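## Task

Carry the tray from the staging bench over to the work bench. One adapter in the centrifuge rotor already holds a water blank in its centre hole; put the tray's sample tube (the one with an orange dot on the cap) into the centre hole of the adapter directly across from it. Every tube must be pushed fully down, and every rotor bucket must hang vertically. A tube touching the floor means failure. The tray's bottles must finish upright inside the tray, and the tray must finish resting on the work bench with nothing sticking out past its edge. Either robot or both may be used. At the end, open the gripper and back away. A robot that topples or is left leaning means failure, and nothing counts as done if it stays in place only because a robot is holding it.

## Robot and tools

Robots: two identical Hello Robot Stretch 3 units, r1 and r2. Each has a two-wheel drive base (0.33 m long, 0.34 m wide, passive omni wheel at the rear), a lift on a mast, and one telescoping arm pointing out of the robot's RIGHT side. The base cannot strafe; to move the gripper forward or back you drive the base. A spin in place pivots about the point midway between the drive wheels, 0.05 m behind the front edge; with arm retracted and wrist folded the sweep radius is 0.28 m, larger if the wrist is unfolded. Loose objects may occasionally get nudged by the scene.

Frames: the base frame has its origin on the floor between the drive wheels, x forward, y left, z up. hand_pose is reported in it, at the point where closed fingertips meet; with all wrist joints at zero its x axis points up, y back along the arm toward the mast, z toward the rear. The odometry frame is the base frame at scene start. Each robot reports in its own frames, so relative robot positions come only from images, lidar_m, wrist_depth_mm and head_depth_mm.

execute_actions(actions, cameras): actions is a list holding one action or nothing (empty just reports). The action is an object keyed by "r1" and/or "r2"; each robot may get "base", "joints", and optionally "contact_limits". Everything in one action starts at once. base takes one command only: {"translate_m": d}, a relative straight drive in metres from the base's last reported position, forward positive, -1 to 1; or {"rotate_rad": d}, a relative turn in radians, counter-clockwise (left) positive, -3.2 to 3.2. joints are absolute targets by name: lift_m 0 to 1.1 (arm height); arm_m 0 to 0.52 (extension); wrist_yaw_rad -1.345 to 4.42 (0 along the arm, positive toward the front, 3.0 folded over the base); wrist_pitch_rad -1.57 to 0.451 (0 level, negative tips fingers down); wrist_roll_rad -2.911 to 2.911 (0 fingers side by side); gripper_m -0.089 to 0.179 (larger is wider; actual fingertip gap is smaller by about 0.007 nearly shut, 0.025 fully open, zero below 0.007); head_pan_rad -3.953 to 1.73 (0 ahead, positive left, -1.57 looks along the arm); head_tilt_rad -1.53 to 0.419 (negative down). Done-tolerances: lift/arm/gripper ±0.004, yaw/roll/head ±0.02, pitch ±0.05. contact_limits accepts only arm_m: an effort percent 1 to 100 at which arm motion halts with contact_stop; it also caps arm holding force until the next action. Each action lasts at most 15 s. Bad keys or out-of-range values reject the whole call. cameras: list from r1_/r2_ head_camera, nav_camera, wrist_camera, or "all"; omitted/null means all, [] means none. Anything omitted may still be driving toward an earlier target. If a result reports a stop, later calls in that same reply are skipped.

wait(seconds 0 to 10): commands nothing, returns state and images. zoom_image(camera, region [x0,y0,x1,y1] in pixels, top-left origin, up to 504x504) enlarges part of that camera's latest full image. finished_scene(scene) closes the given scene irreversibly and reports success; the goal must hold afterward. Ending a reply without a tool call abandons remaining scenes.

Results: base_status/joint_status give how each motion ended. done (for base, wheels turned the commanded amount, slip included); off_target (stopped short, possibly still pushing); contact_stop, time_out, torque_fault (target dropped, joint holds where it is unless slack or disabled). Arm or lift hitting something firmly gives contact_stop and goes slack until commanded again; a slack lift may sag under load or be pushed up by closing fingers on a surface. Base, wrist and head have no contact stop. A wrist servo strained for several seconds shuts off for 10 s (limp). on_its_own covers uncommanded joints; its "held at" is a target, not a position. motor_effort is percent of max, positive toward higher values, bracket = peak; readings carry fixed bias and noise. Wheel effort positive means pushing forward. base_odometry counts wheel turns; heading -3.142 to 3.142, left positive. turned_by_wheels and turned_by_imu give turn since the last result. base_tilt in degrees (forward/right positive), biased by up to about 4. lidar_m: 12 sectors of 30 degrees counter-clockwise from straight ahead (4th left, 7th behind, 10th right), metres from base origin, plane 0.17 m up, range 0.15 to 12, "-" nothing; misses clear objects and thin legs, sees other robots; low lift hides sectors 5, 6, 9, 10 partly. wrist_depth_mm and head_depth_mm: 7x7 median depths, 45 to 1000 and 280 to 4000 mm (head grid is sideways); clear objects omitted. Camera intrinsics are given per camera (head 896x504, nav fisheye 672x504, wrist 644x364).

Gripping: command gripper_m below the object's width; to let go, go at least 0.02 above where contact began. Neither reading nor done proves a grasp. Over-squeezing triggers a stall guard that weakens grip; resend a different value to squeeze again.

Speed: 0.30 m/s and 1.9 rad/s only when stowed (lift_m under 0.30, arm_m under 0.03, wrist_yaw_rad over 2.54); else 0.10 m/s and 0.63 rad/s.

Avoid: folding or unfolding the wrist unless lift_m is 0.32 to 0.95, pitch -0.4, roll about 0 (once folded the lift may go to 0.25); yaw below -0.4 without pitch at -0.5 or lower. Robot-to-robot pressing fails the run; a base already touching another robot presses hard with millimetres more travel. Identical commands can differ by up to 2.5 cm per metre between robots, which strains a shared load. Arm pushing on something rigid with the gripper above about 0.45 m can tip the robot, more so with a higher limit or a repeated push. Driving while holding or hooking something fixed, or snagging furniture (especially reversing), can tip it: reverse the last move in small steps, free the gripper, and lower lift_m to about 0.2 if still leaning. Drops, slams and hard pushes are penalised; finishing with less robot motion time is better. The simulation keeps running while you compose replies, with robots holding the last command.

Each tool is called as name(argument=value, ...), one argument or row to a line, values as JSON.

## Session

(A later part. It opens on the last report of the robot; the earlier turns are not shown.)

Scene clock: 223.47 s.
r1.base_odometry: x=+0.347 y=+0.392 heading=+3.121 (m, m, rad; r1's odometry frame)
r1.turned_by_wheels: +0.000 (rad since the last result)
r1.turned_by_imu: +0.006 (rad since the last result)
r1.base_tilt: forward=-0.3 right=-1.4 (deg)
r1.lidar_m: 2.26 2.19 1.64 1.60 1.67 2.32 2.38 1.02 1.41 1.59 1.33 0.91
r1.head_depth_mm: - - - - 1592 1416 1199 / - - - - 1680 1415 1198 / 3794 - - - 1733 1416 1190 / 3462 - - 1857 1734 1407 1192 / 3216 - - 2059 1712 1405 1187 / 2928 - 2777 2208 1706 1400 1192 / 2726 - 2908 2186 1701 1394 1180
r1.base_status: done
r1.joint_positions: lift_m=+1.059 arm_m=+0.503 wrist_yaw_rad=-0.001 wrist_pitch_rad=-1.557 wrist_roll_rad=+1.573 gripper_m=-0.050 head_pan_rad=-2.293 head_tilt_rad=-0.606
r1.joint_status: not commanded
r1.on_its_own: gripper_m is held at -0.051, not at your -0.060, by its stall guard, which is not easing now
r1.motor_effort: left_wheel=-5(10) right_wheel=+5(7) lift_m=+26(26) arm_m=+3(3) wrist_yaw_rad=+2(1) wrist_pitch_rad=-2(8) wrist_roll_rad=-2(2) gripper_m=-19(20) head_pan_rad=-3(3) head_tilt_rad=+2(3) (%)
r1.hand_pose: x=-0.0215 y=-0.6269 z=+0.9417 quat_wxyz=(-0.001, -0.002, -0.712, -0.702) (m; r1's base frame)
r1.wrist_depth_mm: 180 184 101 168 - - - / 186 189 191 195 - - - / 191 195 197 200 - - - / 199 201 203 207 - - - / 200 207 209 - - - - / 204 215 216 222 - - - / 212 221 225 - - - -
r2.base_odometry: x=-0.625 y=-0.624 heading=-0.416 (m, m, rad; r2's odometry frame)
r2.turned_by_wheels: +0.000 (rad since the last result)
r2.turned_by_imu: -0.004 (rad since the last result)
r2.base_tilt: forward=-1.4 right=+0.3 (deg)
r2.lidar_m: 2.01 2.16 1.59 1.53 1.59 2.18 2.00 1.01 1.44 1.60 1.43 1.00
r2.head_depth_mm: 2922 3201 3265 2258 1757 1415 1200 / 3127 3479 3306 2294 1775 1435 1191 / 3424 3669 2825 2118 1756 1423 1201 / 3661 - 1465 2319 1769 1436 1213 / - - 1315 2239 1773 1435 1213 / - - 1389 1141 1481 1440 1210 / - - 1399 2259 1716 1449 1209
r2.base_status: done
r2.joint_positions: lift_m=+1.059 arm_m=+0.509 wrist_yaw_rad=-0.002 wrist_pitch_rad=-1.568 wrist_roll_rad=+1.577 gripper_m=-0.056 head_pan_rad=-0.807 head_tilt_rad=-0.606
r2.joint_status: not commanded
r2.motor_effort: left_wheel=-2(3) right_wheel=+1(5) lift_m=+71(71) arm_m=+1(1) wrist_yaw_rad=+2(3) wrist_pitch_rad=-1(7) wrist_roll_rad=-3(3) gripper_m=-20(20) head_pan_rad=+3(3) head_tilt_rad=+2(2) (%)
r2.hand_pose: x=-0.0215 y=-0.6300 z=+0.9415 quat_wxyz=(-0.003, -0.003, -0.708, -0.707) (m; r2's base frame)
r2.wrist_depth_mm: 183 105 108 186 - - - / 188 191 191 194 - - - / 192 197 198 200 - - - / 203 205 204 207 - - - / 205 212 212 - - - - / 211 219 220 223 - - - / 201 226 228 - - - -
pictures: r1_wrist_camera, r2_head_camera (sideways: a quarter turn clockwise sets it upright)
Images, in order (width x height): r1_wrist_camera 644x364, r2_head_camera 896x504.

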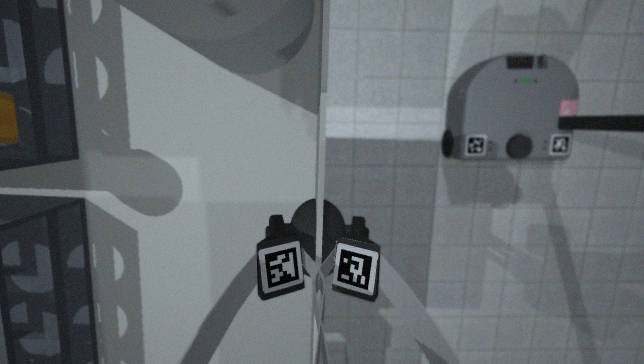

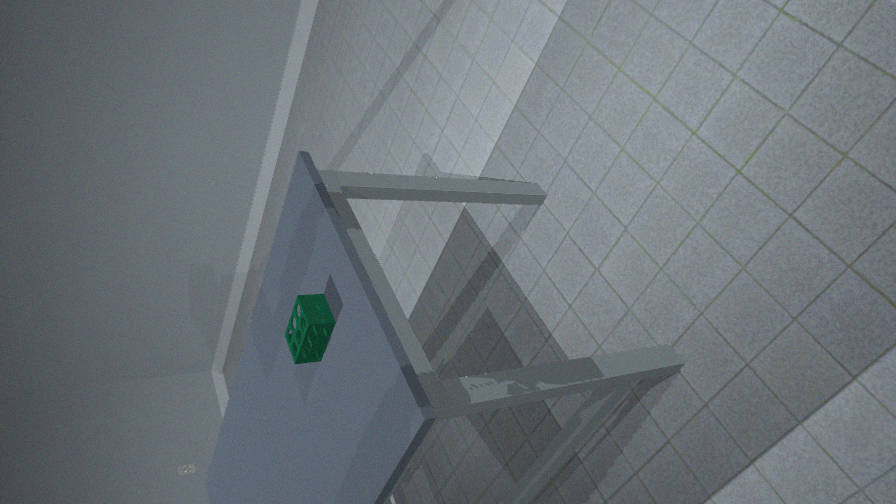

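execute_actions(
  actions=[
    {"r1":{"base":{"rotate_rad":-0.016},"joints":{"arm_m":0.496,"lift_m":1.098}},"r2":{"base":{"rotate_rad":0.006},"joints":{"arm_m":0.503,"lift_m":1.098}}},
  ],
  cameras=[],
)

execute_actions(
  actions=[
    {"r1":{"base":{"translate_m":-0.7}},"r2":{"base":{"translate_m":0.7},"joints":{"head_pan_rad":-1.1}}},
  ],
  cameras=["r1_nav_camera","r2_head_camera","r2_nav_camera"],
)

Scene clock: 230.93 s.
r1.base_odometry: x=+0.347 y=+0.392 heading=+3.105 (m, m, rad; r1's odometry frame)
r1.turned_by_wheels: -0.016 (rad since the last result)
r1.turned_by_imu: -0.015 (rad since the last result)
r1.base_tilt: forward=-0.2 right=-1.3 (deg)
r1.lidar_m: 2.26 2.22 1.66 1.60 1.66 2.29 2.38 1.02 1.41 1.59 1.34 0.91
r1.head_depth_mm: - - 1309 1154 1694 1425 1198 / - - 1300 2166 1678 1410 1195 / - - 1380 2148 1729 1417 1195 / - - 1564 2066 1727 1413 1191 / - - 3120 2210 1714 1411 1192 / - 3319 3104 2209 1705 1398 1187 / - 3098 3106 2188 1717 1399 1183
r1.base_status: done
r1.joint_positions: lift_m=+1.097 arm_m=+0.496 wrist_yaw_rad=+0.000 wrist_pitch_rad=-1.545 wrist_roll_rad=+1.571 gripper_m=-0.050 head_pan_rad=-2.293 head_tilt_rad=-0.606
r1.joint_status: all done
r1.on_its_own: gripper_m is held at -0.051, not at your -0.060, by its stall guard, which is not easing now
r1.motor_effort: left_wheel=-1(9) right_wheel=+2(8) lift_m=+26(26) arm_m=-3(2) wrist_yaw_rad=+0(1) wrist_pitch_rad=-9(9) wrist_roll_rad=-1(2) gripper_m=-20(19) head_pan_rad=-3(3) head_tilt_rad=+3(3) (%)
r1.hand_pose: x=-0.0215 y=-0.6237 z=+0.9794 quat_wxyz=(+0.000, -0.001, -0.716, -0.698) (m; r1's base frame)
r1.wrist_depth_mm: 182 100 106 - - - - / 187 191 192 - - - - / 194 196 197 - - - - / 201 203 204 - - - - / 202 209 210 - - - - / 190 217 217 - - - - / 197 223 225 - - - -
r2.base_odometry: x=-0.625 y=-0.624 heading=-0.410 (m, m, rad; r2's odometry frame)
r2.turned_by_wheels: +0.006 (rad since the last result)
r2.turned_by_imu: +0.006 (rad since the last result)
r2.base_tilt: forward=-1.5 right=+0.3 (deg)
r2.lidar_m: 2.06 2.14 1.58 1.53 1.59 2.19 1.94 1.01 1.44 1.60 1.44 1.00
r2.head_depth_mm: 2925 3198 3305 2295 1756 1430 1206 / 3169 3463 3353 2292 1753 1431 1198 / 3371 3726 2869 2132 1772 1436 1213 / 3777 - 1393 2311 1776 1432 1213 / - - 1317 2226 1798 1437 1206 / - - 1397 1146 1483 1450 1214 / - - 1408 2229 1706 1448 1221
r2.base_status: done
r2.joint_positions: lift_m=+1.097 arm_m=+0.503 wrist_yaw_rad=-0.002 wrist_pitch_rad=-1.556 wrist_roll_rad=+1.577 gripper_m=-0.056 head_pan_rad=-0.807 head_tilt_rad=-0.606
r2.joint_status: all done
r2.motor_effort: left_wheel=-1(10) right_wheel=+1(7) lift_m=+71(71) arm_m=-6(5) wrist_yaw_rad=+2(3) wrist_pitch_rad=-7(7) wrist_roll_rad=-3(3) gripper_m=-20(20) head_pan_rad=+2(3) head_tilt_rad=+2(2) (%)
r2.hand_pose: x=-0.0215 y=-0.6277 z=+0.9792 quat_wxyz=(-0.003, -0.003, -0.712, -0.702) (m; r2's base frame)
r2.wrist_depth_mm: 185 93 112 187 - - - / 190 193 191 194 - - - / 195 199 198 200 - - - / 207 205 206 - - - - / 202 214 213 - - - - / 215 222 221 - - - - / 202 228 228 - - - -
pictures: none
No camera images: the call's "cameras" was empty. Leave "cameras" out to get every camera's image.

Scene clock: 239.50 s.
r1.base_odometry: x=+1.047 y=+0.366 heading=+3.105 (m, m, rad; r1's odometry frame)
r1.turned_by_wheels: +0.000 (rad since the last result)
r1.turned_by_imu: +0.006 (rad since the last result)
r1.base_tilt: forward=-0.3 right=-1.4 (deg)
r1.lidar_m: 2.95 2.25 1.66 1.60 1.66 2.30 1.70 1.50 0.48 1.08 3.27 1.56
r1.head_depth_mm: - - 1312 1999 1748 1415 1199 / - - 1305 962 1743 1413 1197 / - - 1298 918 1632 1406 1195 / - - 1290 917 785 1410 1188 / - - 1281 912 709 835 1115 / - 3344 1278 893 729 1364 1187 / - 3033 3092 902 1473 1397 1183
r1.base_status: done
r1.joint_positions: lift_m=+1.097 arm_m=+0.496 wrist_yaw_rad=+0.000 wrist_pitch_rad=-1.544 wrist_roll_rad=+1.571 gripper_m=-0.050 head_pan_rad=-2.293 head_tilt_rad=-0.606
r1.joint_status: not commanded
r1.on_its_own: gripper_m is held at -0.051, not at your -0.060, by its stall guard, which is not easing now
r1.motor_effort: left_wheel=-2(7) right_wheel=+3(5) lift_m=+26(26) arm_m=-3(4) wrist_yaw_rad=+0(0) wrist_pitch_rad=-9(8) wrist_roll_rad=-1(1) gripper_m=-19(19) head_pan_rad=-2(3) head_tilt_rad=+3(2) (%)
r1.hand_pose: x=-0.0215 y=-0.6239 z=+0.9794 quat_wxyz=(+0.000, -0.001, -0.716, -0.698) (m; r1's base frame)
r1.wrist_depth_mm: 182 183 104 358 635 - - / 188 192 192 - - - - / 193 197 198 - - - - / 201 202 203 - - - - / 202 209 209 - - - - / 207 216 217 - - - - / 213 224 225 - - - -
r2.base_odometry: x=+0.017 y=-0.903 heading=-0.410 (m, m, rad; r2's odometry frame)
r2.turned_by_wheels: +0.000 (rad since the last result)
r2.turned_by_imu: -0.004 (rad since the last result)
r2.base_tilt: forward=-1.5 right=+0.3 (deg)
r2.lidar_m: 2.34 2.15 1.58 1.52 1.58 2.17 1.99 1.65 3.36 1.16 0.54 0.74
r2.head_depth_mm: 2654 2877 871 1346 1714 1439 1197 / 2768 3079 3215 954 1539 1426 1207 / 2906 3156 3304 955 729 897 1125 / 3017 3387 1378 956 781 1442 1158 / 3227 3635 1387 950 815 1435 1184 / 3387 3846 1380 963 1670 1452 1212 / 3606 - 1404 962 1715 1375 1215
r2.base_status: done
r2.joint_positions: lift_m=+1.097 arm_m=+0.503 wrist_yaw_rad=-0.002 wrist_pitch_rad=-1.556 wrist_roll_rad=+1.577 gripper_m=-0.056 head_pan_rad=-1.093 head_tilt_rad=-0.606
r2.joint_status: all done
r2.motor_effort: left_wheel=+0(2) right_wheel=+1(5) lift_m=+71(71) arm_m=-6(5) wrist_yaw_rad=+2(2) wrist_pitch_rad=-7(7) wrist_roll_rad=-3(3) gripper_m=-20(20) head_pan_rad=-3(23) head_tilt_rad=+1(2) (%)
r2.hand_pose: x=-0.0215 y=-0.6278 z=+0.9792 quat_wxyz=(-0.003, -0.003, -0.712, -0.702) (m; r2's base frame)
r2.wrist_depth_mm: 185 93 112 187 - - - / 190 193 192 194 - - - / 194 199 199 201 - - - / 207 207 206 - - - - / 202 214 213 - - - - / 213 223 221 412 - - - / 202 230 229 421 425 - -
pictures: r1_nav_camera (sideways: a quarter turn counterclockwise sets it upright), r2_head_camera (sideways: a quarter turn clockwise sets it upright), r2_nav_camera (sideways: a quarter turn counterclockwise sets it upright)
Images, in order (width x height): r1_nav_camera 672x504, r2_head_camera 896x504, r2_nav_camera 672x504.

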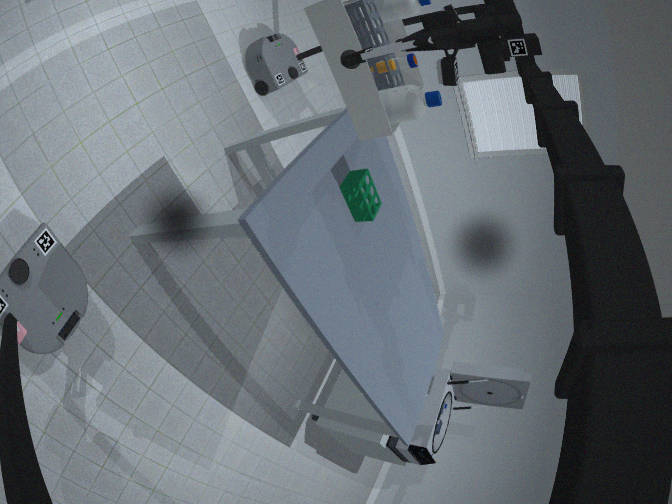

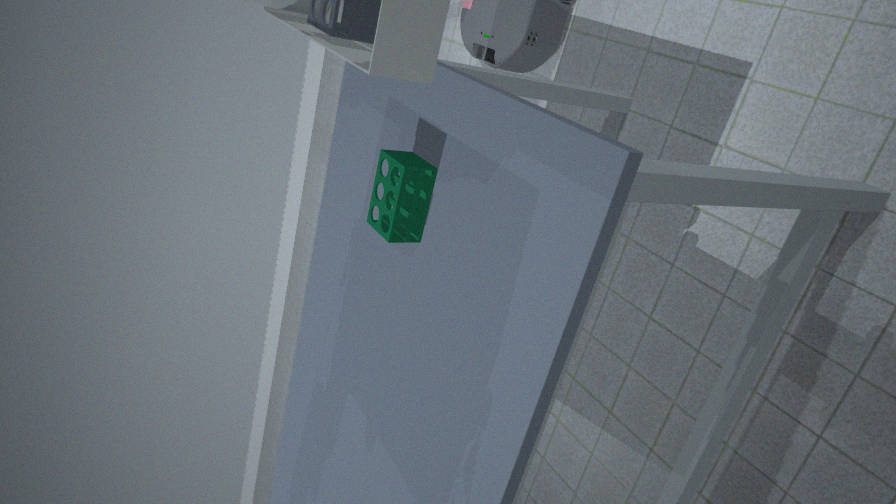

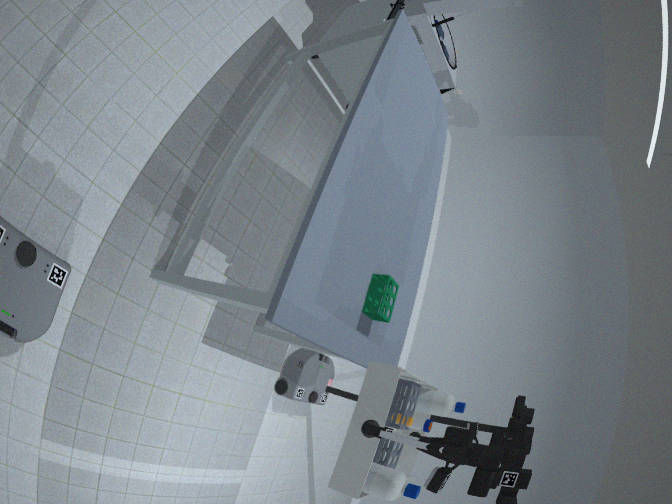

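execute_actions(
  actions=[
    {"r1":{"base":{"translate_m":-0.9},"joints":{"head_pan_rad":-1.57,"head_tilt_rad":-0.7}},"r2":{"base":{"translate_m":0.9},"joints":{"head_pan_rad":-1.57,"head_tilt_rad":-0.7}}},
  ],
  cameras=["r1_nav_camera","r1_head_camera","r2_nav_camera"],
)

Scene clock: 254.90 s.
r1.base_odometry: x=+1.946 y=+0.333 heading=+3.104 (m, m, rad; r1's odometry frame)
r1.turned_by_wheels: +0.000 (rad since the last result)
r1.turned_by_imu: +0.008 (rad since the last result)
r1.base_tilt: forward=-0.2 right=-1.3 (deg)
r1.lidar_m: 2.43 2.26 1.67 1.62 1.68 2.33 1.40 0.86 1.09 1.05 1.10 0.75
r1.head_depth_mm: 2662 3080 1100 827 660 1320 1158 / 2662 2868 637 823 660 1322 1157 / 2689 932 665 818 657 1307 1148 / 2593 896 788 815 654 1310 1150 / 2615 828 763 812 653 1299 1143 / 2653 3017 1020 807 650 1331 1144 / 2660 3021 1059 806 648 1333 1142
r1.base_status: done
r1.joint_positions: lift_m=+1.097 arm_m=+0.496 wrist_yaw_rad=-0.001 wrist_pitch_rad=-1.552 wrist_roll_rad=+1.572 gripper_m=-0.050 head_pan_rad=-1.577 head_tilt_rad=-0.691
r1.joint_status: all done
r1.on_its_own: gripper_m is held at -0.051, not at your -0.060, by its stall guard, which is not easing now
r1.motor_effort: left_wheel=-4(7) right_wheel=+4(5) lift_m=+26(26) arm_m=-3(4) wrist_yaw_rad=+1(0) wrist_pitch_rad=-5(9) wrist_roll_rad=-1(1) gripper_m=-19(20) head_pan_rad=+3(31) head_tilt_rad=-5(14) (%)
r1.hand_pose: x=-0.0215 y=-0.6217 z=+0.9796 quat_wxyz=(+0.000, -0.001, -0.713, -0.701) (m; r1's base frame)
r1.wrist_depth_mm: 181 184 103 174 352 359 - / 187 190 192 194 364 366 - / 191 196 198 200 377 378 - / 199 202 203 207 387 398 - / 200 207 209 - 400 - - / 205 215 218 221 415 - - / 212 223 225 325 430 - -
r2.base_odometry: x=+0.842 y=-1.262 heading=-0.410 (m, m, rad; r2's odometry frame)
r2.turned_by_wheels: +0.000 (rad since the last result)
r2.turned_by_imu: -0.005 (rad since the last result)
r2.base_tilt: forward=-1.6 right=+0.3 (deg)
r2.lidar_m: 2.78 2.16 1.58 1.52 1.58 2.16 2.53 0.74 0.54 0.52 0.54 0.74
r2.head_depth_mm: 2759 3101 1127 839 729 1352 1134 / 2724 943 652 843 736 1352 1140 / 2879 939 669 844 734 1357 1146 / 2687 870 755 843 734 1366 1141 / 2797 890 756 848 738 1362 1135 / 2744 3079 1147 847 737 1364 1146 / 2736 3029 1149 849 740 1359 1143
r2.base_status: done
r2.joint_positions: lift_m=+1.097 arm_m=+0.503 wrist_yaw_rad=-0.002 wrist_pitch_rad=-1.563 wrist_roll_rad=+1.577 gripper_m=-0.056 head_pan_rad=-1.563 head_tilt_rad=-0.691
r2.joint_status: all done
r2.motor_effort: left_wheel=-1(3) right_wheel=+1(5) lift_m=+71(71) arm_m=-4(5) wrist_yaw_rad=+2(1) wrist_pitch_rad=-3(7) wrist_roll_rad=-3(3) gripper_m=-19(19) head_pan_rad=-4(29) head_tilt_rad=-4(11) (%)
r2.hand_pose: x=-0.0215 y=-0.6257 z=+0.9793 quat_wxyz=(-0.003, -0.003, -0.709, -0.705) (m; r2's base frame)
r2.wrist_depth_mm: 183 104 109 187 348 - - / 189 192 191 194 360 - - / 194 198 198 201 367 - - / 204 206 205 206 383 - - / 200 213 212 - 397 - - / 212 220 220 223 418 - - / 202 227 228 418 429 - -
pictures: r1_head_camera (sideways: a quarter turn clockwise sets it upright), r1_nav_camera (sideways: a quarter turn counterclockwise sets it upright), r2_nav_camera (sideways: a quarter turn counterclockwise sets it upright)
Images, in order (width x height): r1_head_camera 896x504, r1_nav_camera 672x504, r2_nav_camera 672x504.

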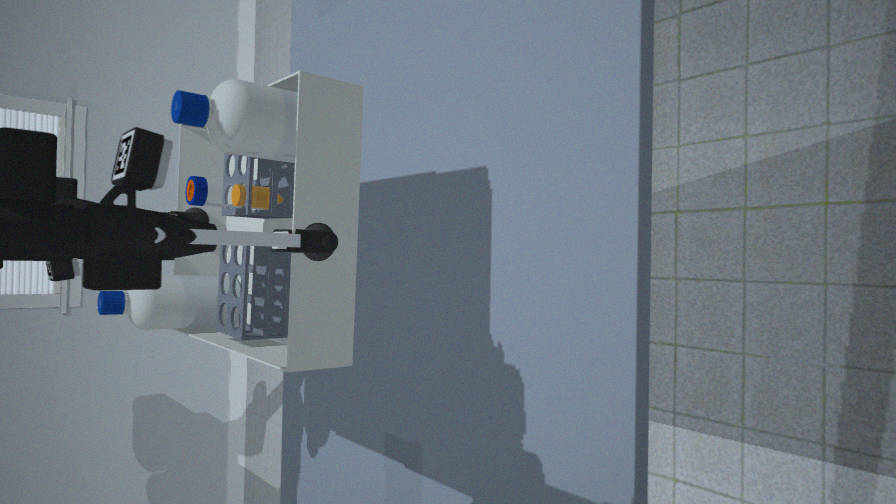

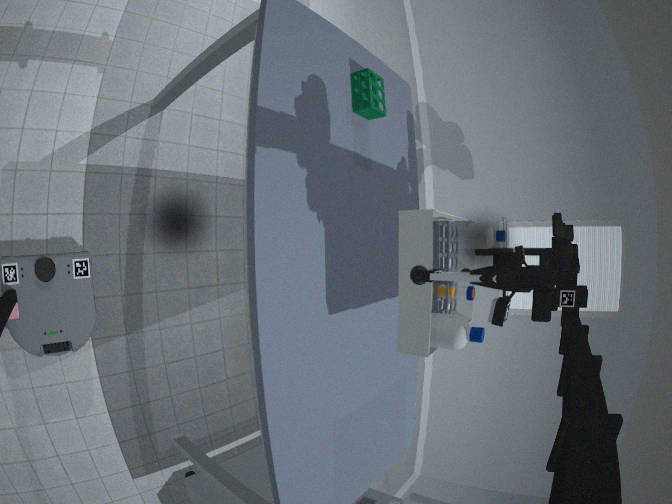

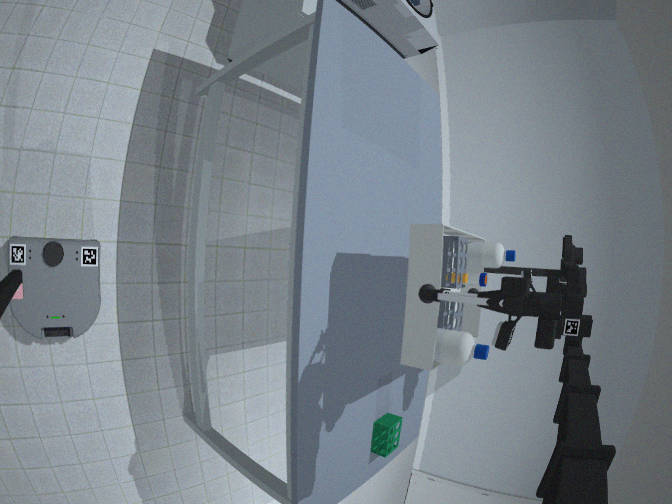

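execute_actions(
  actions=[
    {"r1":{"joints":{"lift_m":0.935}},"r2":{"joints":{"lift_m":0.935}}},
  ],
  cameras=["r1_head_camera"],
)

Scene clock: 262.23 s.
r1.base_odometry: x=+1.946 y=+0.333 heading=+3.104 (m, m, rad; r1's odometry frame)
r1.turned_by_wheels: +0.000 (rad since the last result)
r1.turned_by_imu: +0.001 (rad since the last result)
r1.base_tilt: forward=-0.3 right=-1.4 (deg)
r1.lidar_m: 2.43 2.26 1.67 1.62 1.69 2.33 1.40 0.86 1.09 1.06 1.10 0.74
r1.head_depth_mm: 2680 3027 - - 644 1320 1158 / 2665 2913 953 763 661 1314 1154 / 2634 - 1016 753 656 1307 1156 / 879 2890 892 765 655 1304 1153 / 2675 2974 954 756 651 1310 1144 / 2676 3025 1065 808 650 1325 1143 / 2660 3023 1060 804 648 1333 1141
r1.base_status: not commanded
r1.joint_positions: lift_m=+0.935 arm_m=+0.496 wrist_yaw_rad=-0.001 wrist_pitch_rad=-1.552 wrist_roll_rad=+1.572 gripper_m=-0.050 head_pan_rad=-1.577 head_tilt_rad=-0.691
r1.joint_status: all done
r1.on_its_own: gripper_m is held at -0.051, not at your -0.060, by its stall guard, which is not easing now
r1.motor_effort: left_wheel=-4(4) right_wheel=+4(4) lift_m=+18(26) arm_m=-3(3) wrist_yaw_rad=+0(0) wrist_pitch_rad=-5(5) wrist_roll_rad=-1(1) gripper_m=-18(19) head_pan_rad=+2(3) head_tilt_rad=-6(4) (%)
r1.hand_pose: x=-0.0215 y=-0.6216 z=+0.8171 quat_wxyz=(+0.000, -0.001, -0.713, -0.701) (m; r1's base frame)
r1.wrist_depth_mm: 180 183 103 175 196 198 200 / 185 190 191 195 203 205 207 / 191 195 197 200 210 212 213 / 199 201 203 207 215 218 220 / 200 208 209 - 224 226 228 / 205 216 215 222 232 235 236 / 212 222 225 237 240 242 246
r2.base_odometry: x=+0.842 y=-1.262 heading=-0.410 (m, m, rad; r2's odometry frame)
r2.turned_by_wheels: +0.000 (rad since the last result)
r2.turned_by_imu: +0.000 (rad since the last result)
r2.base_tilt: forward=-1.5 right=+0.3 (deg)
r2.lidar_m: 2.77 2.16 1.57 1.52 1.58 2.16 2.53 0.74 0.54 0.52 0.54 0.74
r2.head_depth_mm: 2810 3072 - - 732 1364 1131 / 2787 3012 1022 761 736 1364 1136 / 2692 - 1009 764 735 1348 1142 / 1124 2930 962 788 734 1360 1146 / 2715 3083 992 791 738 1351 1140 / 2773 3092 1143 847 739 1362 1143 / 2734 3093 1145 852 740 1370 1146
r2.base_status: not commanded
r2.joint_positions: lift_m=+0.935 arm_m=+0.503 wrist_yaw_rad=-0.002 wrist_pitch_rad=-1.564 wrist_roll_rad=+1.577 gripper_m=-0.056 head_pan_rad=-1.563 head_tilt_rad=-0.691
r2.joint_status: all done
r2.motor_effort: left_wheel=-1(1) right_wheel=+1(1) lift_m=+28(64) arm_m=-4(4) wrist_yaw_rad=+3(3) wrist_pitch_rad=-3(3) wrist_roll_rad=-3(3) gripper_m=-19(19) head_pan_rad=-3(3) head_tilt_rad=-3(2) (%)
r2.hand_pose: x=-0.0215 y=-0.6256 z=+0.8177 quat_wxyz=(-0.003, -0.003, -0.709, -0.705) (m; r2's base frame)
r2.wrist_depth_mm: 184 104 110 187 195 195 912 / 189 192 191 194 201 200 - / 194 198 198 201 206 207 - / 204 206 205 206 214 214 - / 200 213 212 - 221 221 - / 212 221 220 226 230 231 - / 202 228 229 235 236 238 -
pictures: r1_head_camera (sideways: a quarter turn clockwise sets it upright)
Images, in order (width x height): r1_head_camera 896x504.

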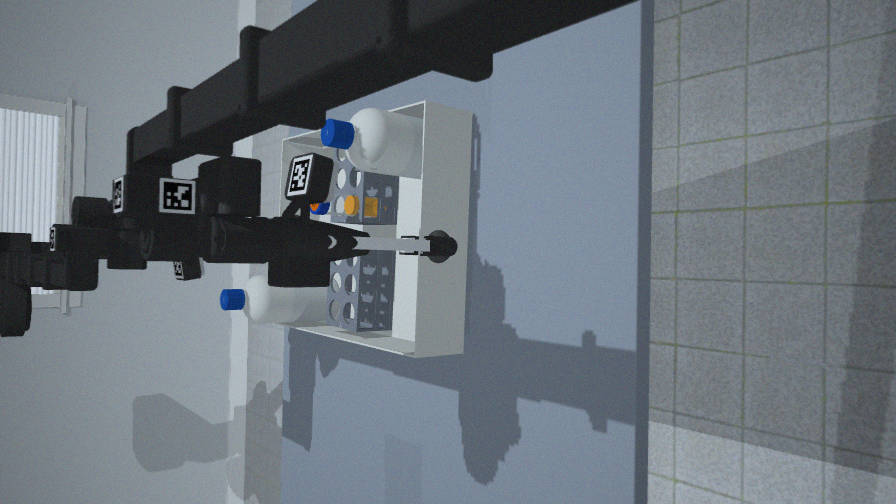

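execute_actions(
  actions=[
    {"r1":{"joints":{"lift_m":0.93}},"r2":{"joints":{"lift_m":0.93}}},
  ],
  cameras=[],
)

execute_actions(
  actions=[
    {"r1":{"joints":{"gripper_m":0.07}},"r2":{"joints":{"gripper_m":0.07}}},
  ],
  cameras=[],
)

execute_actions(
  actions=[
    {"r1":{"joints":{"lift_m":1.098}},"r2":{"joints":{"lift_m":1.098}}},
  ],
  cameras=["r1_head_camera","r1_wrist_camera","r2_wrist_camera"],
)

Scene clock: 268.43 s.
r1.base_odometry: x=+1.946 y=+0.333 heading=+3.104 (m, m, rad; r1's odometry frame)
r1.turned_by_wheels: +0.000 (rad since the last result)
r1.turned_by_imu: +0.001 (rad since the last result)
r1.base_tilt: forward=-0.3 right=-1.5 (deg)
r1.lidar_m: 2.42 2.25 1.67 1.62 1.68 2.33 1.41 0.86 1.09 1.05 1.10 0.74
r1.head_depth_mm: 2661 3043 - - 644 1315 1162 / 2666 2920 839 756 659 1318 1157 / 2609 - 913 753 659 1316 1158 / 935 2992 929 763 656 1316 1153 / 2668 2966 971 757 653 1302 1145 / 2684 3001 1064 807 651 1331 1142 / 2685 3027 1058 804 648 1323 1146
r1.base_status: not commanded
r1.joint_positions: lift_m=+0.930 arm_m=+0.496 wrist_yaw_rad=-0.001 wrist_pitch_rad=-1.552 wrist_roll_rad=+1.572 gripper_m=-0.050 head_pan_rad=-1.577 head_tilt_rad=-0.691
r1.joint_status: all done
r1.on_its_own: gripper_m is held at -0.051, not at your -0.060, by its stall guard, which is not easing now
r1.motor_effort: left_wheel=-4(4) right_wheel=+4(4) lift_m=+18(20) arm_m=-2(3) wrist_yaw_rad=+1(1) wrist_pitch_rad=-4(5) wrist_roll_rad=-1(1) gripper_m=-19(19) head_pan_rad=+3(3) head_tilt_rad=-5(5) (%)
r1.hand_pose: x=-0.0215 y=-0.6216 z=+0.8121 quat_wxyz=(+0.000, -0.001, -0.713, -0.701) (m; r1's base frame)
r1.wrist_depth_mm: 181 183 103 175 192 193 195 / 186 190 192 194 198 199 201 / 191 196 198 201 205 207 209 / 199 202 204 207 211 212 215 / 200 208 210 - 218 221 222 / 205 214 215 221 227 228 231 / 212 223 225 230 235 237 241
r2.base_odometry: x=+0.842 y=-1.262 heading=-0.410 (m, m, rad; r2's odometry frame)
r2.turned_by_wheels: +0.000 (rad since the last result)
r2.turned_by_imu: +0.000 (rad since the last result)
r2.base_tilt: forward=-1.5 right=+0.3 (deg)
r2.lidar_m: 2.77 2.15 1.58 1.52 1.58 2.16 2.52 0.74 0.54 0.52 0.54 0.74
r2.head_depth_mm: 2753 3131 - - 732 1354 1134 / 2758 2941 1019 764 733 1356 1141 / 2709 - 1021 764 734 1362 1140 / 1125 2918 984 782 734 1358 1140 / 2708 3081 1008 788 738 1362 1139 / 2746 3092 1144 846 738 1376 1136 / 2727 3071 1147 848 740 1371 1148
r2.base_status: not commanded
r2.joint_positions: lift_m=+0.930 arm_m=+0.503 wrist_yaw_rad=-0.002 wrist_pitch_rad=-1.564 wrist_roll_rad=+1.577 gripper_m=-0.056 head_pan_rad=-1.563 head_tilt_rad=-0.691
r2.joint_status: all done
r2.motor_effort: left_wheel=-1(1) right_wheel=+1(1) lift_m=+28(23) arm_m=-4(5) wrist_yaw_rad=+3(2) wrist_pitch_rad=-3(3) wrist_roll_rad=-3(3) gripper_m=-19(19) head_pan_rad=-3(4) head_tilt_rad=-3(3) (%)
r2.hand_pose: x=-0.0215 y=-0.6256 z=+0.8127 quat_wxyz=(-0.003, -0.003, -0.709, -0.705) (m; r2's base frame)
r2.wrist_depth_mm: 184 104 110 187 190 189 928 / 189 193 192 194 196 195 - / 194 199 198 199 202 201 - / 203 205 205 205 209 209 - / 200 212 212 - 216 214 - / 212 221 220 224 224 223 - / 201 228 229 230 232 233 -
pictures: none
No camera images: the call's "cameras" was empty. Leave "cameras" out to get every camera's image.

Scene clock: 270.20 s.
r1.base_odometry: x=+1.946 y=+0.333 heading=+3.104 (m, m, rad; r1's odometry frame)
r1.turned_by_wheels: +0.000 (rad since the last result)
r1.turned_by_imu: +0.000 (rad since the last result)
r1.base_tilt: forward=-0.2 right=-1.4 (deg)
r1.lidar_m: 2.43 2.26 1.67 1.61 1.67 2.33 1.40 0.86 1.09 1.06 1.10 0.75
r1.head_depth_mm: 2690 3031 - - 644 1326 1160 / 2671 2923 840 758 662 1318 1156 / 2643 - 915 754 658 1312 1153 / 935 2978 934 760 657 1308 1149 / 2678 2984 975 759 654 1303 1153 / 2652 3037 1066 807 651 1327 1148 / 2650 3006 1059 807 650 1330 1140
r1.base_status: not commanded
r1.joint_positions: lift_m=+0.930 arm_m=+0.496 wrist_yaw_rad=-0.001 wrist_pitch_rad=-1.553 wrist_roll_rad=+1.572 gripper_m=+0.070 head_pan_rad=-1.577 head_tilt_rad=-0.691
r1.joint_status: all done
r1.motor_effort: left_wheel=-3(4) right_wheel=+3(4) lift_m=+18(18) arm_m=-3(2) wrist_yaw_rad=+1(0) wrist_pitch_rad=-4(4) wrist_roll_rad=-1(1) gripper_m=+1(80) head_pan_rad=+3(3) head_tilt_rad=-5(4) (%)
r1.hand_pose: x=-0.0215 y=-0.6214 z=+0.8121 quat_wxyz=(+0.000, -0.001, -0.713, -0.701) (m; r1's base frame)
r1.wrist_depth_mm: 182 185 102 177 193 194 196 / 189 191 194 196 199 201 202 / 192 198 199 202 206 207 208 / 202 205 206 208 211 214 216 / 204 212 212 216 219 221 223 / 209 217 223 223 228 228 232 / 197 226 230 233 236 239 241
r2.base_odometry: x=+0.842 y=-1.262 heading=-0.410 (m, m, rad; r2's odometry frame)
r2.turned_by_wheels: +0.000 (rad since the last result)
r2.turned_by_imu: +0.000 (rad since the last result)
r2.base_tilt: forward=-1.5 right=+0.2 (deg)
r2.lidar_m: 2.78 2.15 1.57 1.52 1.57 2.16 2.52 0.74 0.54 0.52 0.54 0.74
r2.head_depth_mm: 2775 3118 - - 729 1355 1133 / 2773 2997 1016 762 732 1354 1143 / 2739 - 1026 763 737 1347 1143 / 1120 2957 988 785 738 1357 1146 / 2719 3131 1034 786 743 1369 1143 / 2699 3040 1144 848 739 1374 1142 / 2711 3114 1145 848 740 1369 1147
r2.base_status: not commanded
r2.joint_positions: lift_m=+0.930 arm_m=+0.503 wrist_yaw_rad=-0.002 wrist_pitch_rad=-1.564 wrist_roll_rad=+1.576 gripper_m=+0.070 head_pan_rad=-1.563 head_tilt_rad=-0.691
r2.joint_status: all done
r2.motor_effort: left_wheel=+0(1) right_wheel=+0(1) lift_m=+28(28) arm_m=-4(4) wrist_yaw_rad=+1(2) wrist_pitch_rad=-3(3) wrist_roll_rad=-3(3) gripper_m=+0(81) head_pan_rad=-4(3) head_tilt_rad=-3(3) (%)
r2.hand_pose: x=-0.0215 y=-0.6255 z=+0.8127 quat_wxyz=(-0.002, -0.003, -0.709, -0.705) (m; r2's base frame)
r2.wrist_depth_mm: 186 111 110 189 191 190 908 / 191 195 195 196 197 196 - / 197 202 201 201 202 203 - / 207 208 207 208 210 209 - / 209 214 214 215 215 217 - / 215 223 224 224 225 224 - / 201 231 232 231 233 234 -
pictures: none
No camera images: the call's "cameras" was empty. Leave "cameras" out to get every camera's image.

Scene clock: 272.57 s.
r1.base_odometry: x=+1.946 y=+0.333 heading=+3.104 (m, m, rad; r1's odometry frame)
r1.turned_by_wheels: +0.000 (rad since the last result)
r1.turned_by_imu: +0.001 (rad since the last result)
r1.base_tilt: forward=-0.3 right=-1.4 (deg)
r1.lidar_m: 2.43 2.25 1.66 1.61 1.68 2.33 1.40 0.86 1.09 1.06 1.10 0.75
r1.head_depth_mm: 2659 2999 1096 826 661 1317 1158 / 2678 3000 1093 768 659 1318 1154 / 2724 3042 1017 753 658 1312 1158 / - 3061 967 761 653 1305 1148 / 2663 3019 976 758 653 1304 1146 / 2676 3030 1065 809 650 1328 1147 / 2661 3033 1059 806 649 1334 1145
r1.base_status: not commanded
r1.joint_positions: lift_m=+1.098 arm_m=+0.496 wrist_yaw_rad=-0.001 wrist_pitch_rad=-1.553 wrist_roll_rad=+1.572 gripper_m=+0.070 head_pan_rad=-1.577 head_tilt_rad=-0.691
r1.joint_status: all done
r1.motor_effort: left_wheel=-3(3) right_wheel=+3(3) lift_m=+22(21) arm_m=-3(3) wrist_yaw_rad=+1(1) wrist_pitch_rad=-4(4) wrist_roll_rad=-2(1) gripper_m=+0(0) head_pan_rad=+3(3) head_tilt_rad=-4(5) (%)
r1.hand_pose: x=-0.0215 y=-0.6214 z=+0.9798 quat_wxyz=(+0.000, -0.001, -0.713, -0.701) (m; r1's base frame)
r1.wrist_depth_mm: 340 313 212 349 356 356 - / 349 299 354 363 364 366 - / 358 305 369 370 376 378 - / 374 348 379 384 388 399 - / 350 331 391 399 399 - - / 359 338 401 410 422 - - / 418 423 423 431 433 - -
r2.base_odometry: x=+0.842 y=-1.262 heading=-0.410 (m, m, rad; r2's odometry frame)
r2.turned_by_wheels: +0.000 (rad since the last result)
r2.turned_by_imu: +0.000 (rad since the last result)
r2.base_tilt: forward=-1.6 right=+0.3 (deg)
r2.lidar_m: 2.78 2.16 1.58 1.52 1.58 2.16 2.53 0.74 0.54 0.52 0.54 0.74
r2.head_depth_mm: 2762 3159 1125 840 731 1343 1135 / 2808 3022 1126 763 732 1357 1140 / 2842 3113 1060 767 734 1360 1134 / 2663 3126 1006 787 737 1376 1148 / 2747 3103 1036 790 740 1364 1140 / 2749 3087 1138 846 738 1357 1138 / 2739 3081 1144 851 739 1364 1151
r2.base_status: not commanded
r2.joint_positions: lift_m=+1.097 arm_m=+0.503 wrist_yaw_rad=-0.002 wrist_pitch_rad=-1.564 wrist_roll_rad=+1.576 gripper_m=+0.070 head_pan_rad=-1.563 head_tilt_rad=-0.691
r2.joint_status: all done
r2.motor_effort: left_wheel=+0(0) right_wheel=+0(0) lift_m=+63(71) arm_m=-4(4) wrist_yaw_rad=+2(2) wrist_pitch_rad=-3(3) wrist_roll_rad=-2(2) gripper_m=+1(0) head_pan_rad=-3(3) head_tilt_rad=-3(3) (%)
r2.hand_pose: x=-0.0215 y=-0.6255 z=+0.9796 quat_wxyz=(-0.002, -0.003, -0.709, -0.705) (m; r2's base frame)
r2.wrist_depth_mm: 349 294 213 346 349 - - / 360 303 355 358 361 - - / 373 338 371 370 371 - - / 375 325 381 386 382 - - / 355 335 394 398 396 - - / 374 346 362 404 416 - - / 432 428 430 424 432 - -
pictures: r1_head_camera (sideways: a quarter turn clockwise sets it upright), r1_wrist_camera, r2_wrist_camera
Images, in order (width x height): r1_head_camera 896x504, r1_wrist_camera 644x364, r2_wrist_camera 644x364.

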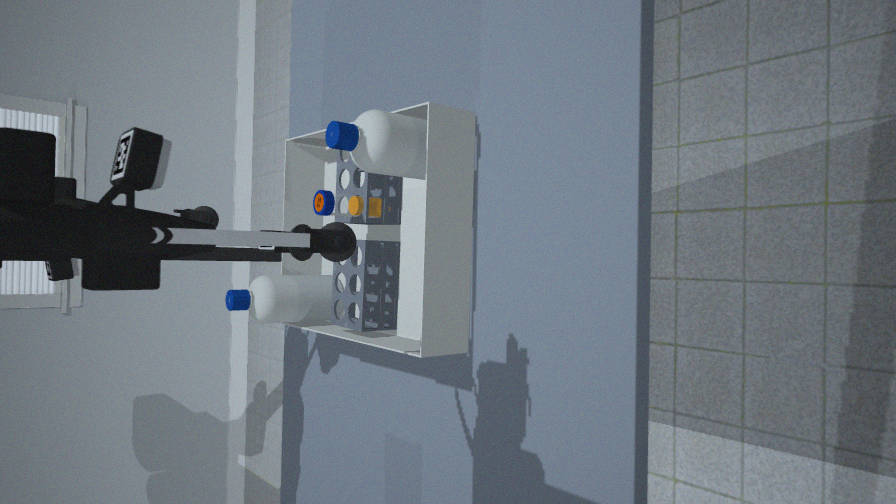

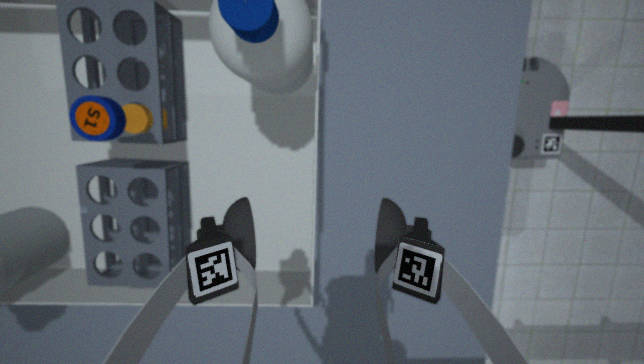

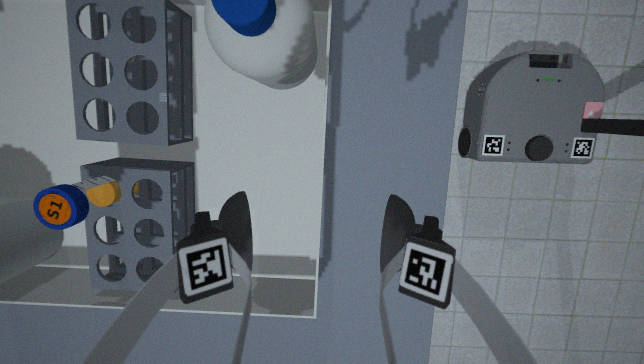

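execute_actions(
  actions=[
    {"r1":{"joints":{"arm_m":0.0}},"r2":{"joints":{"arm_m":0.0}}},
  ],
  cameras=[],
)

execute_actions(
  actions=[
    {"r1":{"base":{"rotate_rad":0.5}},"r2":{"base":{"translate_m":-0.6}}},
  ],
  cameras=[],
)

execute_actions(
  actions=[
    {"r1":{"base":{"translate_m":-0.29}}},
  ],
  cameras=[],
)

execute_actions(
  actions=[
    {"r1":{"base":{"rotate_rad":-0.5},"joints":{"head_pan_rad":-2.4,"head_tilt_rad":-0.5}}},
  ],
  cameras=["r1_head_camera","r1_nav_camera"],
)

Scene clock: 301.23 s.
r1.base_odometry: x=+1.946 y=+0.333 heading=+3.104 (m, m, rad; r1's odometry frame)
r1.turned_by_wheels: +0.000 (rad since the last result)
r1.turned_by_imu: +0.002 (rad since the last result)
r1.base_tilt: forward=-0.3 right=-1.3 (deg)
r1.lidar_m: 2.42 2.26 1.67 1.61 1.68 2.33 1.40 0.86 1.09 1.06 1.10 0.75
r1.head_depth_mm: - - - - - 1289 1162 / - - - - - - 1134 / - - - - - - - / 2620 2961 968 763 - - 1129 / 2682 2961 976 757 - - 1138 / 2666 3032 1069 808 652 1323 1143 / 2680 3026 1060 801 648 1330 1145
r1.base_status: not commanded
r1.joint_positions: lift_m=+1.098 arm_m=+0.000 wrist_yaw_rad=+0.000 wrist_pitch_rad=-1.553 wrist_roll_rad=+1.572 gripper_m=+0.070 head_pan_rad=-1.577 head_tilt_rad=-0.691
r1.joint_status: all done
r1.motor_effort: left_wheel=-3(3) right_wheel=+3(3) lift_m=+22(23) arm_m=-3(6) wrist_yaw_rad=+0(1) wrist_pitch_rad=-4(4) wrist_roll_rad=-1(1) gripper_m=-1(1) head_pan_rad=+2(2) head_tilt_rad=-5(6) (%)
r1.hand_pose: x=-0.0215 y=-0.1254 z=+0.9798 quat_wxyz=(+0.000, -0.001, -0.713, -0.701) (m; r1's base frame)
r1.wrist_depth_mm: 345 - - - - - - / 354 - - - - - - / 368 - - - - - - / 379 - - - - - - / 392 - - - - - - / 406 - - - - - - / 423 - - - - - -
r2.base_odometry: x=+0.842 y=-1.262 heading=-0.410 (m, m, rad; r2's odometry frame)
r2.turned_by_wheels: +0.000 (rad since the last result)
r2.turned_by_imu: +0.000 (rad since the last result)
r2.base_tilt: forward=-1.5 right=+0.2 (deg)
r2.lidar_m: 2.78 2.16 1.57 1.52 1.58 2.16 2.52 0.74 0.54 0.52 0.54 0.74
r2.head_depth_mm: - - - - - - 1138 / - - - - - - - / - 3082 - - - - - / 2640 3072 1035 783 - - 1138 / 2731 3135 1026 788 738 1334 1141 / 2746 3109 1152 844 742 1365 1147 / 2743 3039 1143 851 741 1372 1142
r2.base_status: not commanded
r2.joint_positions: lift_m=+1.097 arm_m=+0.002 wrist_yaw_rad=+0.000 wrist_pitch_rad=-1.564 wrist_roll_rad=+1.574 gripper_m=+0.070 head_pan_rad=-1.563 head_tilt_rad=-0.691
r2.joint_status: all done
joint sent to its limit — the command would take r2.arm_m past its lower limit, so that joint was sent only as far as its limit.
r2.motor_effort: left_wheel=+0(0) right_wheel=+0(0) lift_m=+63(63) arm_m=-4(5) wrist_yaw_rad=+0(2) wrist_pitch_rad=-3(3) wrist_roll_rad=-2(2) gripper_m=+0(0) head_pan_rad=-4(3) head_tilt_rad=-3(3) (%)
r2.hand_pose: x=-0.0215 y=-0.1239 z=+0.9796 quat_wxyz=(-0.001, -0.002, -0.709, -0.705) (m; r2's base frame)
r2.wrist_depth_mm: - - - - - - - / - - - - - - - / - - - - - - - / - - - - - - - / - - - - - - - / 500 - - - - - - / 445 - - - - - -
pictures: none
No camera images: the call's "cameras" was empty. Leave "cameras" out to get every camera's image.

Scene clock: 308.57 s.
r1.base_odometry: x=+1.946 y=+0.333 heading=-2.679 (m, m, rad; r1's odometry frame)
r1.turned_by_wheels: +0.500 (rad since the last result)
r1.turned_by_imu: +0.503 (rad since the last result)
r1.base_tilt: forward=-0.2 right=-1.4 (deg)
r1.lidar_m: 2.31 1.68 1.61 1.67 2.27 1.53 0.86 1.10 1.06 1.09 0.75 2.43
r1.head_depth_mm: - - - - - 1264 1159 / - - - - - - 1135 / - - - - - - - / 3052 3376 988 815 - - 1131 / 3221 3530 1009 810 - - 1137 / 3407 3674 1066 810 1521 1303 1149 / 3629 3847 2610 809 1088 1297 1141
r1.base_status: done
r1.joint_positions: lift_m=+1.098 arm_m=+0.000 wrist_yaw_rad=+0.000 wrist_pitch_rad=-1.553 wrist_roll_rad=+1.572 gripper_m=+0.070 head_pan_rad=-1.577 head_tilt_rad=-0.691
r1.joint_status: not commanded
r1.motor_effort: left_wheel=-3(10) right_wheel=+4(7) lift_m=+22(22) arm_m=-3(3) wrist_yaw_rad=+0(1) wrist_pitch_rad=-4(4) wrist_roll_rad=-1(1) gripper_m=+0(0) head_pan_rad=+3(3) head_tilt_rad=-5(5) (%)
r1.hand_pose: x=-0.0215 y=-0.1254 z=+0.9798 quat_wxyz=(+0.000, -0.001, -0.713, -0.701) (m; r1's base frame)
r1.wrist_depth_mm: 343 - - - - - - / 356 - - - - - - / 368 - - - - - - / 383 - - - - - - / - - - - - - - / - - - - - - - / - - - - - - -
r2.base_odometry: x=+0.292 y=-1.023 heading=-0.410 (m, m, rad; r2's odometry frame)
r2.turned_by_wheels: +0.000 (rad since the last result)
r2.turned_by_imu: -0.001 (rad since the last result)
r2.base_tilt: forward=-1.5 right=+0.2 (deg)
r2.lidar_m: 2.28 2.15 1.58 1.52 1.58 2.15 2.05 1.94 3.37 0.52 0.54 0.74
r2.head_depth_mm: - - - - - - 1132 / - - - - - - - / - 3098 - - - - - / 2744 3064 1135 844 - - 1141 / 2763 3096 1144 843 737 1339 1143 / 2744 3067 1147 850 737 1367 1143 / 2700 3039 1146 852 741 1373 1137
r2.base_status: done
r2.joint_positions: lift_m=+1.097 arm_m=+0.002 wrist_yaw_rad=+0.000 wrist_pitch_rad=-1.564 wrist_roll_rad=+1.574 gripper_m=+0.070 head_pan_rad=-1.563 head_tilt_rad=-0.691
r2.joint_status: not commanded
r2.motor_effort: left_wheel=+1(5) right_wheel=-1(3) lift_m=+63(63) arm_m=-5(5) wrist_yaw_rad=+0(1) wrist_pitch_rad=-3(3) wrist_roll_rad=-1(2) gripper_m=+0(0) head_pan_rad=-3(3) head_tilt_rad=-3(3) (%)
r2.hand_pose: x=-0.0215 y=-0.1239 z=+0.9796 quat_wxyz=(-0.001, -0.002, -0.709, -0.705) (m; r2's base frame)
r2.wrist_depth_mm: - - - - - - - / 529 - - - - - - / - - - - - - - / - - - - - - - / - - - - - - - / 503 - - - - - - / 444 - - - - - -
pictures: none
No camera images: the call's "cameras" was empty. Leave "cameras" out to get every camera's image.

Scene clock: 312.53 s.
r1.base_odometry: x=+2.206 y=+0.462 heading=-2.679 (m, m, rad; r1's odometry frame)
r1.turned_by_wheels: +0.000 (rad since the last result)
r1.turned_by_imu: +0.000 (rad since the last result)
r1.base_tilt: forward=-0.2 right=-1.4 (deg)
r1.lidar_m: 2.51 1.83 1.75 1.81 2.47 0.96 0.57 0.95 0.91 0.95 0.92 2.66
r1.head_depth_mm: - - - - - 529 475 / - - - - - - 494 / - - - - - - - / 1588 3227 1075 809 - - 1131 / 3074 3394 1074 762 - - 1142 / 3296 3572 1067 805 653 1272 1145 / 3548 3718 961 806 648 1326 1141
r1.base_status: done
r1.joint_positions: lift_m=+1.098 arm_m=+0.000 wrist_yaw_rad=+0.000 wrist_pitch_rad=-1.553 wrist_roll_rad=+1.572 gripper_m=+0.070 head_pan_rad=-1.577 head_tilt_rad=-0.691
r1.joint_status: not commanded
r1.motor_effort: left_wheel=-3(10) right_wheel=+3(3) lift_m=+23(22) arm_m=-3(3) wrist_yaw_rad=+0(0) wrist_pitch_rad=-4(4) wrist_roll_rad=-1(1) gripper_m=+1(1) head_pan_rad=+3(3) head_tilt_rad=-5(5) (%)
r1.hand_pose: x=-0.0215 y=-0.1254 z=+0.9798 quat_wxyz=(+0.000, -0.001, -0.713, -0.701) (m; r1's base frame)
r1.wrist_depth_mm: 345 346 349 - - - - / 358 357 361 - - - - / 365 369 - - - - - / 378 381 - - - - - / 389 394 - - - - - / 404 409 - - - - - / 416 - - - - - -
r2.base_odometry: x=+0.292 y=-1.023 heading=-0.410 (m, m, rad; r2's odometry frame)
r2.turned_by_wheels: +0.000 (rad since the last result)
r2.turned_by_imu: +0.000 (rad since the last result)
r2.base_tilt: forward=-1.5 right=+0.3 (deg)
r2.lidar_m: 2.30 2.16 1.58 1.52 1.57 2.16 2.05 1.94 3.37 0.52 0.54 0.74
r2.head_depth_mm: - - - - - - 1131 / - - - - - - - / - 3094 - - - - - / 2752 3079 1140 843 - - 1140 / 2758 3097 1146 845 737 1337 1142 / 2715 3063 1144 847 738 1372 1145 / 2714 3059 1143 850 742 1378 1141
r2.base_status: not commanded
r2.joint_positions: lift_m=+1.097 arm_m=+0.002 wrist_yaw_rad=+0.000 wrist_pitch_rad=-1.564 wrist_roll_rad=+1.574 gripper_m=+0.070 head_pan_rad=-1.563 head_tilt_rad=-0.691
r2.joint_status: not commanded
r2.motor_effort: left_wheel=+1(1) right_wheel=+0(0) lift_m=+63(63) arm_m=-5(5) wrist_yaw_rad=+1(0) wrist_pitch_rad=-3(3) wrist_roll_rad=-2(1) gripper_m=+0(0) head_pan_rad=-3(4) head_tilt_rad=-3(2) (%)
r2.hand_pose: x=-0.0215 y=-0.1239 z=+0.9796 quat_wxyz=(-0.001, -0.002, -0.709, -0.705) (m; r2's base frame)
r2.wrist_depth_mm: - - - - - - - / 522 - - - - - - / - - - - - - - / - - - - - - - / - - - - - - - / 498 - - - - - - / 441 - - - - - -
pictures: none
No camera images: the call's "cameras" was empty. Leave "cameras" out to get every camera's image.

Scene clock: 314.33 s.
r1.base_odometry: x=+2.206 y=+0.462 heading=+3.104 (m, m, rad; r1's odometry frame)
r1.turned_by_wheels: -0.500 (rad since the last result)
r1.turned_by_imu: -0.501 (rad since the last result)
r1.base_tilt: forward=-0.2 right=-1.4 (deg)
r1.lidar_m: 2.66 2.45 1.81 1.75 1.83 2.53 0.88 0.57 0.94 0.91 0.95 0.91
r1.head_depth_mm: - - - 962 1000 1161 1257 / - - - 1043 1035 999 1171 / - - - 1120 794 666 1018 / - - 1239 1217 793 645 1190 / - - 3278 - - - 504 / - - 3492 - - - - / - - - - - - 489
r1.base_status: done
r1.joint_positions: lift_m=+1.098 arm_m=+0.000 wrist_yaw_rad=+0.000 wrist_pitch_rad=-1.553 wrist_roll_rad=+1.572 gripper_m=+0.070 head_pan_rad=-2.393 head_tilt_rad=-0.507
r1.joint_status: all done
r1.motor_effort: left_wheel=+5(13) right_wheel=-3(6) lift_m=+22(22) arm_m=-3(3) wrist_yaw_rad=+1(1) wrist_pitch_rad=-4(4) wrist_roll_rad=-1(1) gripper_m=+1(1) head_pan_rad=-3(32) head_tilt_rad=+3(19) (%)
r1.hand_pose: x=-0.0215 y=-0.1254 z=+0.9798 quat_wxyz=(+0.000, -0.001, -0.713, -0.701) (m; r1's base frame)
r1.wrist_depth_mm: 343 347 - - - - - / 356 360 - - - - - / 365 369 - - - - - / 378 382 - - - - - / 392 392 - - - - - / 403 406 - - - - - / 418 423 432 - - - -
r2.base_odometry: x=+0.292 y=-1.023 heading=-0.410 (m, m, rad; r2's odometry frame)
r2.turned_by_wheels: +0.000 (rad since the last result)
r2.turned_by_imu: +0.000 (rad since the last result)
r2.base_tilt: forward=-1.4 right=+0.2 (deg)
r2.lidar_m: 2.30 2.15 1.58 1.52 1.58 2.16 2.05 1.94 3.35 0.52 0.54 0.74
r2.head_depth_mm: - - - - - - 1132 / - - - - - - - / - 3133 - - - - - / 2760 3101 1131 843 - - 1139 / 2789 3085 1139 842 735 1338 1144 / 2763 3048 1142 851 738 1367 1152 / 2715 3043 1148 847 739 1373 1144
r2.base_status: not commanded
r2.joint_positions: lift_m=+1.097 arm_m=+0.002 wrist_yaw_rad=+0.000 wrist_pitch_rad=-1.564 wrist_roll_rad=+1.574 gripper_m=+0.070 head_pan_rad=-1.563 head_tilt_rad=-0.691
r2.joint_status: not commanded
r2.motor_effort: left_wheel=+1(1) right_wheel=+0(0) lift_m=+63(63) arm_m=-5(4) wrist_yaw_rad=+0(0) wrist_pitch_rad=-3(3) wrist_roll_rad=-1(1) gripper_m=+0(0) head_pan_rad=-3(3) head_tilt_rad=-3(3) (%)
r2.hand_pose: x=-0.0215 y=-0.1239 z=+0.9796 quat_wxyz=(-0.001, -0.002, -0.709, -0.705) (m; r2's base frame)
r2.wrist_depth_mm: - - - - - - - / 531 - - - - - - / - - - - - - - / - - - - - - - / - - - - - - - / 509 - - - - - - / 442 - - - - - -
pictures: r1_head_camera (sideways: a quarter turn clockwise sets it upright), r1_nav_camera (sideways: a quarter turn counterclockwise sets it upright)
Images, in order (width x height): r1_head_camera 896x504, r1_nav_camera 672x504.

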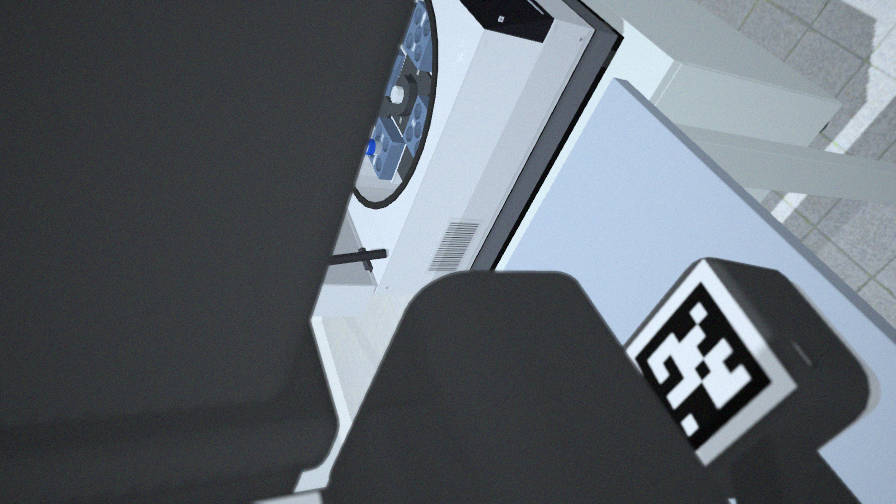

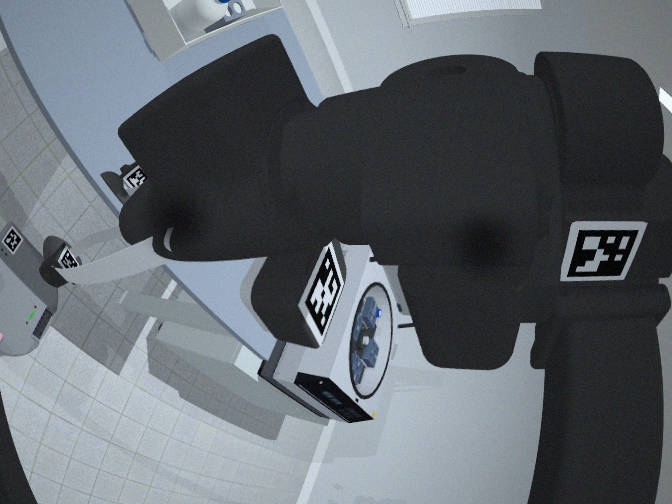

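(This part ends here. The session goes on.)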